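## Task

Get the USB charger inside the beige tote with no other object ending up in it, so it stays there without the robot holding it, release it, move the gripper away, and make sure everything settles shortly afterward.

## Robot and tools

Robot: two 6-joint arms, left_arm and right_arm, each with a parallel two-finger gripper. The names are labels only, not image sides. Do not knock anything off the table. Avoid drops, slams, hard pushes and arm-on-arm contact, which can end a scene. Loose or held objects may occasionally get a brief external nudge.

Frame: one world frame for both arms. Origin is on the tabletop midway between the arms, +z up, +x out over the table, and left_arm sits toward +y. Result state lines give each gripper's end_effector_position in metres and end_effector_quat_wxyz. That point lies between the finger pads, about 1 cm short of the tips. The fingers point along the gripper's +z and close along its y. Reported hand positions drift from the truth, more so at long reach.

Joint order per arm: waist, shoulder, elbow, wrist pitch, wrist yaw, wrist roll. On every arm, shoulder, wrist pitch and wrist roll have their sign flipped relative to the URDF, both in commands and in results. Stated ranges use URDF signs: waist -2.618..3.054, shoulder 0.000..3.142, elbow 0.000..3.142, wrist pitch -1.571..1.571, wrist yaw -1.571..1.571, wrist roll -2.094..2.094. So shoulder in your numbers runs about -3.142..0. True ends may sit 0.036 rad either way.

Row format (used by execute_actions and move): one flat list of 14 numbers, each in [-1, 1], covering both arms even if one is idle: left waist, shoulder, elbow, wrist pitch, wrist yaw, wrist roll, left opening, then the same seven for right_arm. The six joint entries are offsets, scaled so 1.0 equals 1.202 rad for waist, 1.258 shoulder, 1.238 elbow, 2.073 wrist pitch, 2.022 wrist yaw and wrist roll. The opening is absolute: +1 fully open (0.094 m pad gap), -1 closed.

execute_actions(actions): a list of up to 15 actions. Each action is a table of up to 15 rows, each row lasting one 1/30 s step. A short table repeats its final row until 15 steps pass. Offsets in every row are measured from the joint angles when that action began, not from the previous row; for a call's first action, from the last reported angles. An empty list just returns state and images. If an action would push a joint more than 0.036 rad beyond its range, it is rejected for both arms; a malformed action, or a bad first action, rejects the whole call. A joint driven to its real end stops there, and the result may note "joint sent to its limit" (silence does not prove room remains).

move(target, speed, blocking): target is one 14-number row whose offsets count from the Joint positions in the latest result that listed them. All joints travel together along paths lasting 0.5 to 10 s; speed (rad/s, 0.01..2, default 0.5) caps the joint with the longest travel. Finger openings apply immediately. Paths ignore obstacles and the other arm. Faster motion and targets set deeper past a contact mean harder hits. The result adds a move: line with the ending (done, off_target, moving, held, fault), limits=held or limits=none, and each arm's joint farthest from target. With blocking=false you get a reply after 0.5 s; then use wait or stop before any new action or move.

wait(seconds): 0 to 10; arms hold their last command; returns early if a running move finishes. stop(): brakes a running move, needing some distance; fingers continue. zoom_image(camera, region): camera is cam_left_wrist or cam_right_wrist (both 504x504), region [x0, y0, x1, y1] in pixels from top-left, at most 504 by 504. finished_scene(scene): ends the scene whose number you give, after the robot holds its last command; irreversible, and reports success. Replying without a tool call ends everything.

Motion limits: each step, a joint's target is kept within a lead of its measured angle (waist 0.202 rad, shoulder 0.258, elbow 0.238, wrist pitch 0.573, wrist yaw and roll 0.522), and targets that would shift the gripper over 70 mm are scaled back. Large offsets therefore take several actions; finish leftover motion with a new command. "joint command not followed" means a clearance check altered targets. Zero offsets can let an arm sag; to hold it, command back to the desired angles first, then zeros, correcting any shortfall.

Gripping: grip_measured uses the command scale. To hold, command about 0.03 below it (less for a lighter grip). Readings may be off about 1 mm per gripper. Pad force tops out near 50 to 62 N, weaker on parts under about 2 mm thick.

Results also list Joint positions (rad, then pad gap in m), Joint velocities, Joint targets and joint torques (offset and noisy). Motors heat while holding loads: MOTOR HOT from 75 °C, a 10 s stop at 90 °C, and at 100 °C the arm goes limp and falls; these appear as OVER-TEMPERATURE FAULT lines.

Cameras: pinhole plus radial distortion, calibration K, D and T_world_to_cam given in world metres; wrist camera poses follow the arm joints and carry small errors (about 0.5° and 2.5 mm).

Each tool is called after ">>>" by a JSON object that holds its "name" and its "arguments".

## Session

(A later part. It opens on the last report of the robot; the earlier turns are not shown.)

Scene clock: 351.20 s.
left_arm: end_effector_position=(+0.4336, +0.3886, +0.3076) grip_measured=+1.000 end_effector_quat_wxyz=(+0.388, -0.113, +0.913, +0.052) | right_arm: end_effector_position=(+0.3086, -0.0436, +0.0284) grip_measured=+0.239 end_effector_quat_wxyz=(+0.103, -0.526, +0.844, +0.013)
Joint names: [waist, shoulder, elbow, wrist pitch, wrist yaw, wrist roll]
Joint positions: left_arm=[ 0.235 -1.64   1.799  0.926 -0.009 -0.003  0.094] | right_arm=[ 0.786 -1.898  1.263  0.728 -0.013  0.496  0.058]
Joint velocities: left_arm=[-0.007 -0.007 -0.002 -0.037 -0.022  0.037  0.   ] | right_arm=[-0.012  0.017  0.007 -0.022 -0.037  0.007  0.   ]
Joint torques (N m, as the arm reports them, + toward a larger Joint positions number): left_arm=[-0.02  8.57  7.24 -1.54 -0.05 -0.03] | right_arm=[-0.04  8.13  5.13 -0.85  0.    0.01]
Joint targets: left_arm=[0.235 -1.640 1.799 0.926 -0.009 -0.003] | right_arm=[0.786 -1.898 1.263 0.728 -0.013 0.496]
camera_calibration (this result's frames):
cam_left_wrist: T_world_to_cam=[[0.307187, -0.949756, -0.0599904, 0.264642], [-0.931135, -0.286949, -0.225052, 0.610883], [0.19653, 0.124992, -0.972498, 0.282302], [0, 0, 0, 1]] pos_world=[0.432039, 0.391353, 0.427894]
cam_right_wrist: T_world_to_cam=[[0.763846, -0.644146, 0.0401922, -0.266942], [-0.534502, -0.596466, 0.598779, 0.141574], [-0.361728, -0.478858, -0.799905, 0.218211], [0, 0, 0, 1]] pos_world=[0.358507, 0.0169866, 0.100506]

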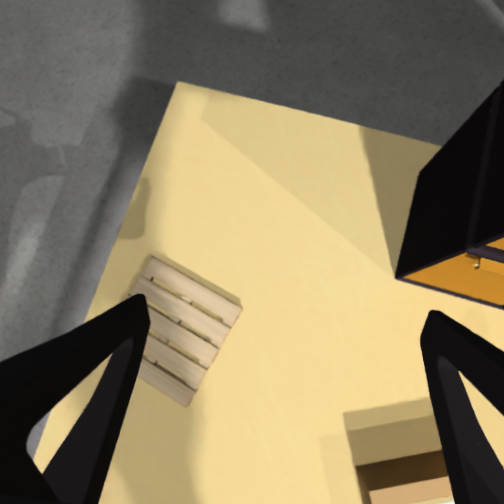

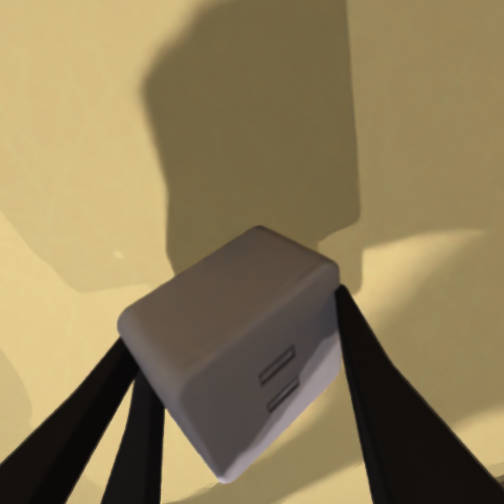

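>>> {"name": "move", "arguments": {"target": [0,0,0,0,0,0,1,0,0.12,0.1,0.05,0,0,0.1], "speed": 0.4}}

Scene clock: 356.93 s.
left_arm: end_effector_position=(+0.4336, +0.3886, +0.3076) grip_measured=+1.000 end_effector_quat_wxyz=(+0.388, -0.113, +0.913, +0.052) | right_arm: end_effector_position=(+0.3178, -0.0371, +0.1021) grip_measured=+0.239 end_effector_quat_wxyz=(+0.165, -0.521, +0.837, +0.016)
Joint names: [waist, shoulder, elbow, wrist pitch, wrist yaw, wrist roll]
Joint positions: left_arm=[ 0.235 -1.64   1.799  0.926 -0.009 -0.003  0.094] | right_arm=[ 0.786 -1.761  1.357  0.833 -0.013  0.496  0.058]
Joint velocities: left_arm=[ 0.027 -0.017 -0.012 -0.037 -0.022 -0.007  0.   ] | right_arm=[-0.017 -0.012 -0.002 -0.022 -0.007  0.051 -0.001]
Joint torques (N m, as the arm reports them, + toward a larger Joint positions number): left_arm=[-0.05  8.6   7.26 -1.54 -0.04 -0.04] | right_arm=[-0.04  8.39  7.94 -1.09  0.    0.  ]
Joint targets: left_arm=[0.235 -1.640 1.799 0.926 -0.009 -0.003] | right_arm=[0.786 -1.747 1.387 0.832 -0.013 0.496]
move: off_target (right_arm); limits=none; left_arm: farthest joint: the waist, 0.000 radians from its target (0.000 radians at the start); right_arm: farthest joint: the elbow, 0.030 radians from its target (0.124 radians at the start)
camera_calibration (this result's frames):
cam_left_wrist: T_world_to_cam=[[0.307187, -0.949756, -0.0599904, 0.264642], [-0.931135, -0.286949, -0.225052, 0.610883], [0.19653, 0.124992, -0.972498, 0.282302], [0, 0, 0, 1]] pos_world=[0.432039, 0.391353, 0.427894]
cam_right_wrist: T_world_to_cam=[[0.758067, -0.648243, 0.0715253, -0.274242], [-0.5911, -0.636589, 0.495333, 0.133304], [-0.275564, -0.417774, -0.865753, 0.265213], [0, 0, 0, 1]] pos_world=[0.359773, 0.0178841, 0.183194]

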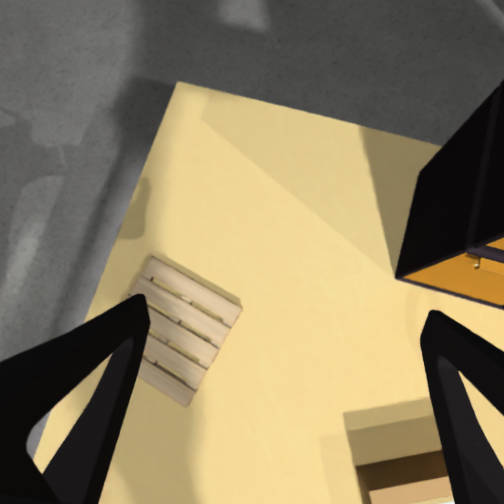

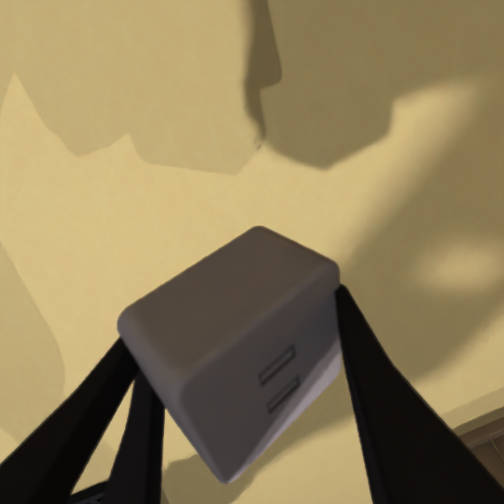

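>>> {"name": "move", "arguments": {"target": [0,0,0,0,0,0,1,0,0.13,0.3,0.08,0,-0.24,0.1], "speed": 0.7}}

>>> {"name": "move", "arguments": {"target": [0,0,0,0,0,0,1,-0.94,0.01,0.02,0,0,0,0.1], "speed": 0.9}}

Scene clock: 373.40 s.
left_arm: end_effector_position=(+0.4336, +0.3886, +0.3076) grip_measured=+1.000 end_effector_quat_wxyz=(+0.388, -0.113, +0.913, +0.052) | right_arm: end_effector_position=(+0.3335, -0.0260, +0.2628) grip_measured=+0.239 end_effector_quat_wxyz=(+0.300, -0.299, +0.901, +0.099)
Joint names: [waist, shoulder, elbow, wrist pitch, wrist yaw, wrist roll]
Joint positions: left_arm=[ 0.235 -1.64   1.799  0.926 -0.009 -0.003  0.094] | right_arm=[ 0.786 -1.613  1.693  1.009 -0.013  0.019  0.058]
Joint velocities: left_arm=[-0.007  0.017 -0.007  0.081  0.051 -0.037  0.   ] | right_arm=[ 0.007  0.017  0.027 -0.007 -0.037  0.022 -0.   ]
Joint torques (N m, as the arm reports them, + toward a larger Joint positions number): left_arm=[ 0.    8.58  7.24 -1.53 -0.05 -0.04] | right_arm=[-0.03  7.43  8.39 -1.68  0.   -0.05]
Joint targets: left_arm=[0.235 -1.640 1.799 0.926 -0.009 -0.003] | right_arm=[0.786 -1.597 1.728 0.999 -0.013 0.011]
move: off_target (right_arm); limits=none; left_arm: farthest joint: the waist, 0.000 radians from its target (0.000 radians at the start); right_arm: farthest joint: the elbow, 0.035 radians from its target (0.371 radians at the start)
camera_calibration (this result's frames):
cam_left_wrist: T_world_to_cam=[[0.307187, -0.949756, -0.0599904, 0.264642], [-0.931135, -0.286949, -0.225052, 0.610883], [0.19653, 0.124992, -0.972498, 0.282302], [0, 0, 0, 1]] pos_world=[0.432039, 0.391353, 0.427894]
cam_right_wrist: T_world_to_cam=[[0.427978, -0.892813, -0.140426, -0.130978], [-0.867329, -0.449411, 0.21394, 0.241013], [-0.254117, 0.0302338, -0.966701, 0.444416], [0, 0, 0, 1]] pos_world=[0.378027, -0.0220612, 0.359662]

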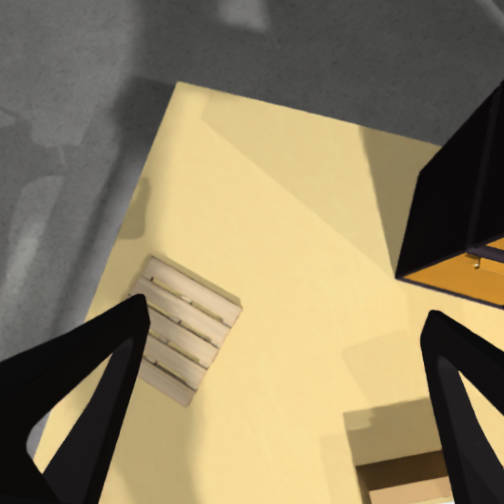

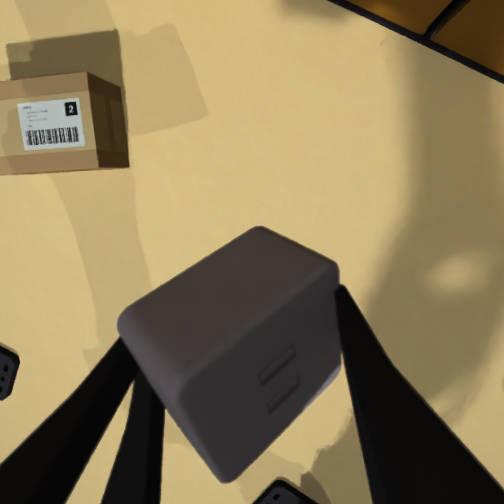

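Scene clock: 375.13 s.
left_arm: end_effector_position=(+0.4336, +0.3886, +0.3076) grip_measured=+1.000 end_effector_quat_wxyz=(+0.388, -0.113, +0.913, +0.052) | right_arm: end_effector_position=(+0.3581, -0.4742, +0.2614) grip_measured=+0.237 end_effector_quat_wxyz=(+0.301, +0.231, +0.922, -0.077)
Joint names: [waist, shoulder, elbow, wrist pitch, wrist yaw, wrist roll]
Joint positions: left_arm=[ 0.235 -1.64   1.799  0.926 -0.009 -0.003  0.094] | right_arm=[-0.346 -1.613  1.693  1.019 -0.011  0.019  0.058]
Joint velocities: left_arm=[-0.012  0.027 -0.012 -0.007  0.022  0.051  0.   ] | right_arm=[-0.007  0.012 -0.002 -0.022 -0.022  0.007 -0.   ]
Joint torques (N m, as the arm reports them, + toward a larger Joint positions number): left_arm=[-0.04  8.57  7.27 -1.54 -0.04 -0.05] | right_arm=[ 0.01  7.23  7.61 -1.64 -0.02  0.01]
Joint targets: left_arm=[0.235 -1.640 1.799 0.926 -0.009 -0.003] | right_arm=[-0.344 -1.600 1.718 1.009 -0.013 0.019]
move: off_target (right_arm); limits=none; left_arm: farthest joint: the waist, 0.000 radians from its target (0.000 radians at the start); right_arm: farthest joint: the elbow, 0.024 radians from its target (0.024 radians at the start)
camera_calibration (this result's frames):
cam_left_wrist: T_world_to_cam=[[0.307187, -0.949756, -0.0599904, 0.264642], [-0.931135, -0.286949, -0.225052, 0.610883], [0.19653, 0.124992, -0.972498, 0.282302], [0, 0, 0, 1]] pos_world=[0.432039, 0.391353, 0.427894]
cam_right_wrist: T_world_to_cam=[[-0.628408, -0.765667, -0.137323, -0.104069], [-0.772765, 0.594247, 0.222948, 0.519834], [-0.0890997, 0.246221, -0.96511, 0.505745], [0, 0, 0, 1]] pos_world=[0.381374, -0.513117, 0.357912]

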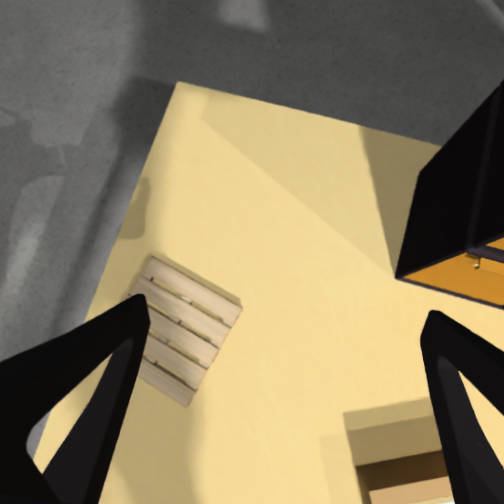

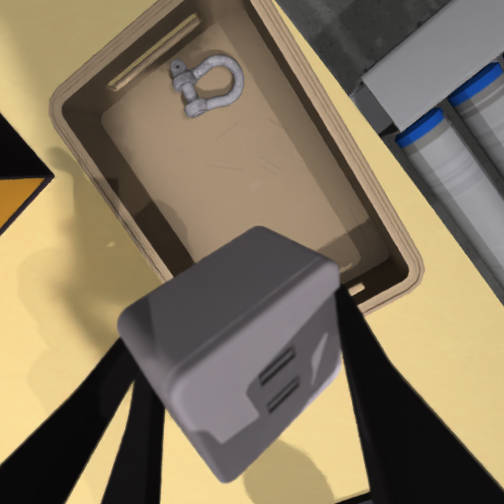

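>>> {"name": "move", "arguments": {"target": [0,0,0,0,0,0,1,0.05,-0.31,0.21,0.06,0,0,0.1], "speed": 0.6}}

>>> {"name": "move", "arguments": {"target": [0,0,0,0,0,0,1,0,0.015,-0.22,-0.13,0,0,0.1], "speed": 0.4}}

Scene clock: 390.93 s.
left_arm: end_effector_position=(+0.4336, +0.3886, +0.3076) grip_measured=+1.000 end_effector_quat_wxyz=(+0.388, -0.113, +0.913, +0.052) | right_arm: end_effector_position=(+0.4073, -0.4747, +0.1487) grip_measured=+0.237 end_effector_quat_wxyz=(+0.149, +0.217, +0.964, -0.031)
Joint names: [waist, shoulder, elbow, wrist pitch, wrist yaw, wrist roll]
Joint positions: left_arm=[ 0.235 -1.64   1.799  0.926 -0.009 -0.003  0.094] | right_arm=[-0.295 -2.026  1.905  1.144 -0.011  0.019  0.058]
Joint velocities: left_arm=[ 0.007 -0.017 -0.002 -0.037  0.007 -0.037  0.   ] | right_arm=[ 0.002  0.007  0.007  0.051 -0.081 -0.007 -0.   ]
Joint torques (N m, as the arm reports them, + toward a larger Joint positions number): left_arm=[-0.05  8.57  7.27 -1.55 -0.03 -0.04] | right_arm=[ 0.76 11.11  9.19 -1.03  0.    0.  ]
Joint targets: left_arm=[0.235 -1.640 1.799 0.926 -0.009 -0.003] | right_arm=[-0.286 -2.003 1.954 1.143 -0.011 0.019]
move: off_target (right_arm); limits=none; left_arm: farthest joint: the waist, 0.000 radians from its target (0.000 radians at the start); right_arm: farthest joint: the elbow, 0.048 radians from its target (0.259 radians at the start)
camera_calibration (this result's frames):
cam_left_wrist: T_world_to_cam=[[0.307187, -0.949756, -0.0599904, 0.264642], [-0.931135, -0.286949, -0.225052, 0.610883], [0.19653, 0.124992, -0.972498, 0.282302], [0, 0, 0, 1]] pos_world=[0.432039, 0.391353, 0.427894]
cam_right_wrist: T_world_to_cam=[[-0.619568, -0.781297, -0.0755747, -0.109286], [-0.692566, 0.498797, 0.521108, 0.461013], [-0.369444, 0.375202, -0.850138, 0.559734], [0, 0, 0, 1]] pos_world=[0.458362, -0.52535, 0.227355]

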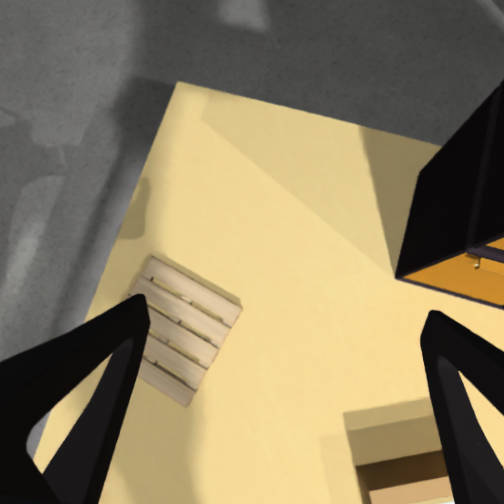

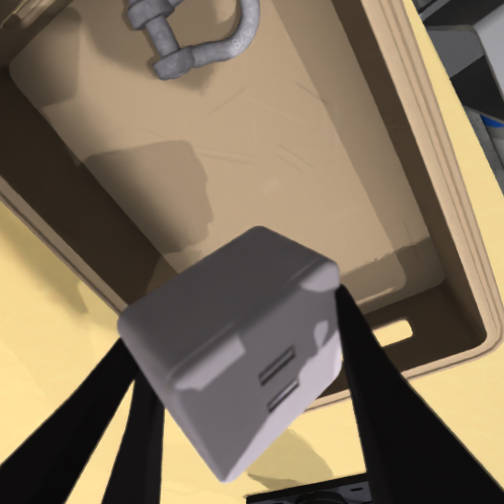

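Scene clock: 392.33 s.
left_arm: end_effector_position=(+0.4336, +0.3886, +0.3076) grip_measured=+1.000 end_effector_quat_wxyz=(+0.388, -0.113, +0.913, +0.052) | right_arm: end_effector_position=(+0.4017, -0.4720, +0.0787) grip_measured=+0.237 end_effector_quat_wxyz=(+0.137, +0.217, +0.966, -0.028)
Joint names: [waist, shoulder, elbow, wrist pitch, wrist yaw, wrist roll]
Joint positions: left_arm=[ 0.235 -1.64   1.799  0.926 -0.009 -0.003  0.094] | right_arm=[-0.295 -2.029  1.638  0.899 -0.011  0.019  0.058]
Joint velocities: left_arm=[ 0.002  0.012 -0.017  0.051  0.022 -0.11   0.   ] | right_arm=[ 0.017  0.002 -0.012  0.007 -0.007 -0.022 -0.001]
Joint torques (N m, as the arm reports them, + toward a larger Joint positions number): left_arm=[-0.05  8.58  7.26 -1.54 -0.04 -0.04] | right_arm=[-0.04 11.05  5.12 -1.24  0.    0.01]
Joint targets: left_arm=[0.235 -1.640 1.799 0.926 -0.009 -0.003] | right_arm=[-0.295 -2.007 1.632 0.875 -0.011 0.019]
move: off_target (right_arm); limits=none; left_arm: farthest joint: the waist, 0.000 radians from its target (0.000 radians at the start); right_arm: farthest joint: the wrist pitch, 0.024 radians from its target (0.269 radians at the start)
camera_calibration (this result's frames):
cam_left_wrist: T_world_to_cam=[[0.307187, -0.949756, -0.0599904, 0.264642], [-0.931135, -0.286949, -0.225052, 0.610883], [0.19653, 0.124992, -0.972498, 0.282302], [0, 0, 0, 1]] pos_world=[0.432039, 0.391353, 0.427894]
cam_right_wrist: T_world_to_cam=[[-0.621163, -0.780499, -0.0705538, -0.115212], [-0.680963, 0.492996, 0.541521, 0.483241], [-0.387873, 0.384417, -0.837722, 0.507991], [0, 0, 0, 1]] pos_world=[0.45454, -0.523439, 0.155742]

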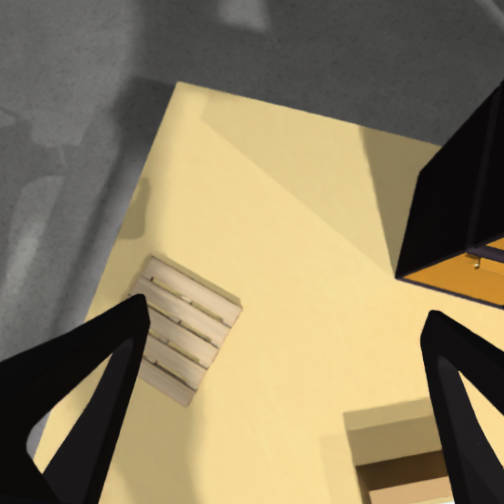

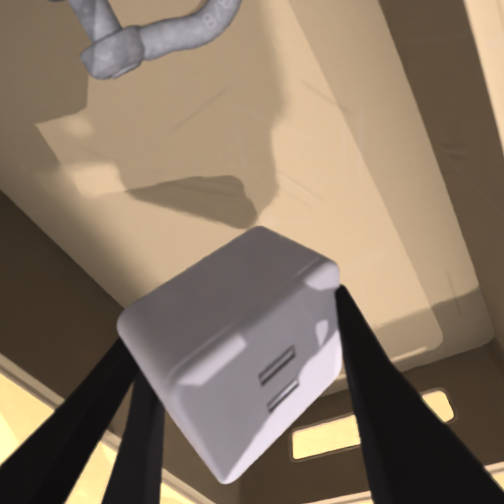

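Inside the tote. Lower a little more, release, rise.

>>> {"name": "move", "arguments": {"target": [0,0,0,0,0,0,1,0,-0.05,0,-0.03,0,0,0.1], "speed": 0.2}}

>>> {"name": "execute_actions", "arguments": {"actions": [[[0,0,0,0,0,0,1,0,0,0,0,0,0,0.4]],[[0,0,0,0,0,0,1,0,0,0,0,0,0,0.55]]]}}

>>> {"name": "move", "arguments": {"target": [0,0,0,0,0,0,1,0,0.15,0.3,0.15,0,0,0.55], "speed": 0.8}}

Scene clock: 398.93 s.
left_arm: end_effector_position=(+0.4336, +0.3886, +0.3076) grip_measured=+1.000 end_effector_quat_wxyz=(+0.388, -0.113, +0.913, +0.052) | right_arm: end_effector_position=(+0.4063, -0.4743, +0.0474) grip_measured=+0.238 end_effector_quat_wxyz=(+0.119, +0.218, +0.968, -0.024)
Joint names: [waist, shoulder, elbow, wrist pitch, wrist yaw, wrist roll]
Joint positions: left_arm=[ 0.235 -1.64   1.799  0.926 -0.009 -0.003  0.094] | right_arm=[-0.295 -2.107  1.638  0.859 -0.011  0.019  0.058]
Joint velocities: left_arm=[-0.007  0.012  0.007  0.051  0.007 -0.022  0.   ] | right_arm=[ 0.007  0.007 -0.032  0.051  0.066  0.022 -0.   ]
Joint torques (N m, as the arm reports them, + toward a larger Joint positions number): left_arm=[-0.01  8.59  7.26 -1.54 -0.04 -0.04] | right_arm=[-0.04 10.94  5.55 -1.18  0.01  0.  ]
Joint targets: left_arm=[0.235 -1.640 1.799 0.926 -0.009 -0.003] | right_arm=[-0.295 -2.092 1.638 0.836 -0.011 0.019]
move: off_target (right_arm); limits=none; left_arm: farthest joint: the waist, 0.000 radians from its target (0.000 radians at the start); right_arm: farthest joint: the wrist pitch, 0.022 radians from its target (0.061 radians at the start)
camera_calibration (this result's frames):
cam_left_wrist: T_world_to_cam=[[0.307187, -0.949756, -0.0599904, 0.264642], [-0.931135, -0.286949, -0.225052, 0.610883], [0.19653, 0.124992, -0.972498, 0.282302], [0, 0, 0, 1]] pos_world=[0.432039, 0.391353, 0.427894]
cam_right_wrist: T_world_to_cam=[[-0.623436, -0.779363, -0.0626257, -0.115281], [-0.661951, 0.48349, 0.572764, 0.490769], [-0.416112, 0.398537, -0.817325, 0.50157], [0, 0, 0, 1]] pos_world=[0.461704, -0.527021, 0.121631]

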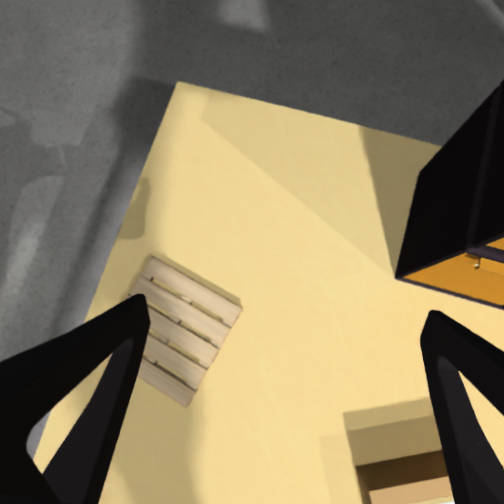

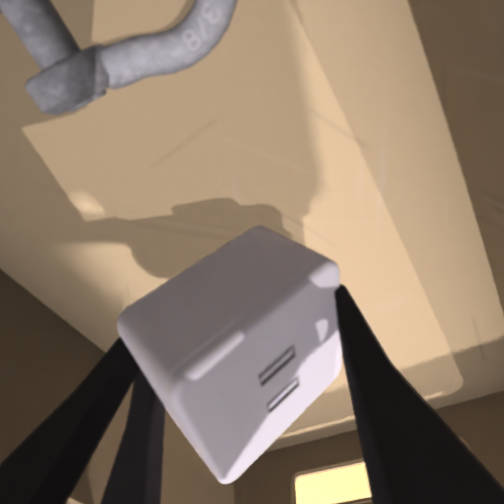

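Scene clock: 399.93 s.
left_arm: end_effector_position=(+0.4336, +0.3886, +0.3076) grip_measured=+1.000 end_effector_quat_wxyz=(+0.388, -0.113, +0.913, +0.052) | right_arm: end_effector_position=(+0.4061, -0.4739, +0.0455) grip_measured=+0.548 end_effector_quat_wxyz=(+0.117, +0.218, +0.969, -0.023)
Joint names: [waist, shoulder, elbow, wrist pitch, wrist yaw, wrist roll]
Joint positions: left_arm=[ 0.235 -1.64   1.799  0.926 -0.009 -0.003  0.094] | right_arm=[-0.295 -2.111  1.638  0.86  -0.012  0.019  0.073]
Joint velocities: left_arm=[-0.002  0.002  0.022  0.007  0.007  0.051  0.   ] | right_arm=[ 0.012  0.007 -0.002  0.022  0.037 -0.037  0.001]
Joint torques (N m, as the arm reports them, + toward a larger Joint positions number): left_arm=[-0.04  8.56  7.27 -1.55 -0.05 -0.04] | right_arm=[-0.04 10.02  5.41 -0.9   0.    0.  ]
Joint targets: left_arm=[0.235 -1.640 1.799 0.926 -0.009 -0.003] | right_arm=[-0.295 -2.111 1.638 0.860 -0.012 0.019]
camera_calibration (this result's frames):
cam_left_wrist: T_world_to_cam=[[0.307187, -0.949756, -0.0599904, 0.264642], [-0.931135, -0.286949, -0.225052, 0.610883], [0.19653, 0.124992, -0.972498, 0.282302], [0, 0, 0, 1]] pos_world=[0.432039, 0.391353, 0.427894]
cam_right_wrist: T_world_to_cam=[[-0.623448, -0.779342, -0.0627532, -0.115261], [-0.660015, 0.481562, 0.576609, 0.489615], [-0.419156, 0.400904, -0.814606, 0.502026], [0, 0, 0, 1]] pos_world=[0.461722, -0.526872, 0.119404]

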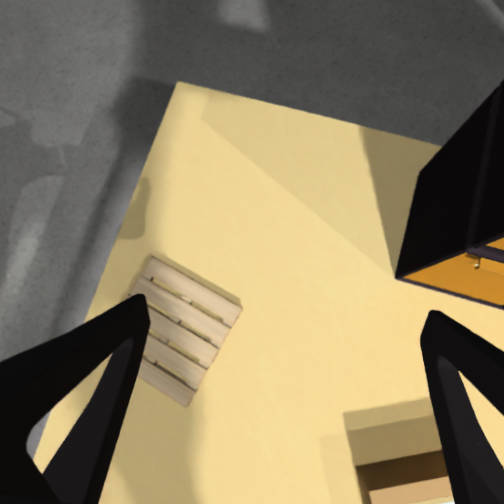

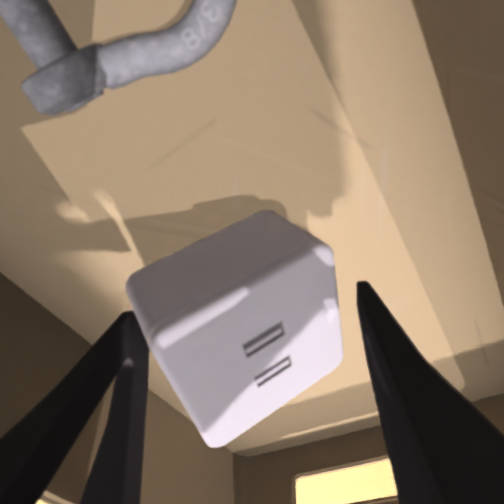

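Scene clock: 401.23 s.
left_arm: end_effector_position=(+0.4336, +0.3886, +0.3076) grip_measured=+1.000 end_effector_quat_wxyz=(+0.388, -0.113, +0.913, +0.052) | right_arm: end_effector_position=(+0.4110, -0.4764, +0.2186) grip_measured=+0.548 end_effector_quat_wxyz=(+0.226, +0.213, +0.949, -0.049)
Joint names: [waist, shoulder, elbow, wrist pitch, wrist yaw, wrist roll]
Joint positions: left_arm=[ 0.235 -1.64   1.799  0.926 -0.009 -0.003  0.094] | right_arm=[-0.295 -1.93   1.991  1.166 -0.012  0.019  0.073]
Joint velocities: left_arm=[-0.002 -0.007  0.002  0.051  0.007 -0.081  0.   ] | right_arm=[-0.012  0.007 -0.007  0.037  0.022  0.051 -0.   ]
Joint torques (N m, as the arm reports them, + toward a larger Joint positions number): left_arm=[-0.04  8.58  7.25 -1.55 -0.04 -0.04] | right_arm=[-0.04  9.23  6.95 -1.26  0.    0.01]
Joint targets: left_arm=[0.235 -1.640 1.799 0.926 -0.009 -0.003] | right_arm=[-0.295 -1.922 2.010 1.171 -0.012 0.019]
move: done; limits=none; left_arm: farthest joint: the waist, 0.000 radians from its target (0.000 radians at the start); right_arm: farthest joint: the elbow, 0.018 radians from its target (0.371 radians at the start)
camera_calibration (this result's frames):
cam_left_wrist: T_world_to_cam=[[0.307187, -0.949756, -0.0599904, 0.264642], [-0.931135, -0.286949, -0.225052, 0.610883], [0.19653, 0.124992, -0.972498, 0.282302], [0, 0, 0, 1]] pos_world=[0.432039, 0.391353, 0.427894]
cam_right_wrist: T_world_to_cam=[[-0.605947, -0.788093, -0.108342, -0.104635], [-0.757849, 0.530479, 0.379813, 0.500792], [-0.241855, 0.312253, -0.918697, 0.55377], [0, 0, 0, 1]] pos_world=[0.450053, -0.521038, 0.307203]

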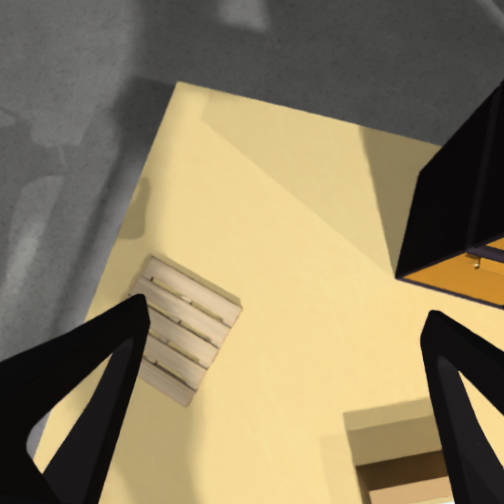

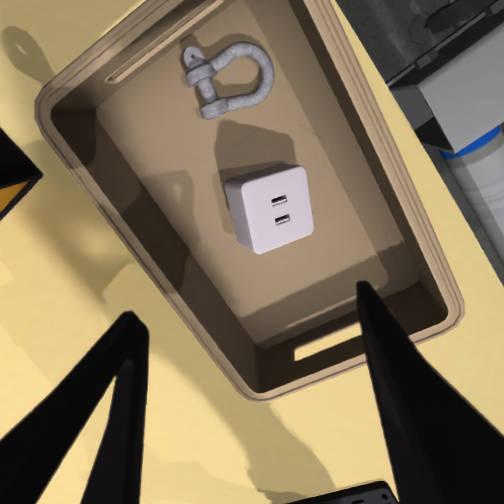

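>>> {"name": "finished_scene", "arguments": {"scene": 2}}

The scene is finished: the task was done.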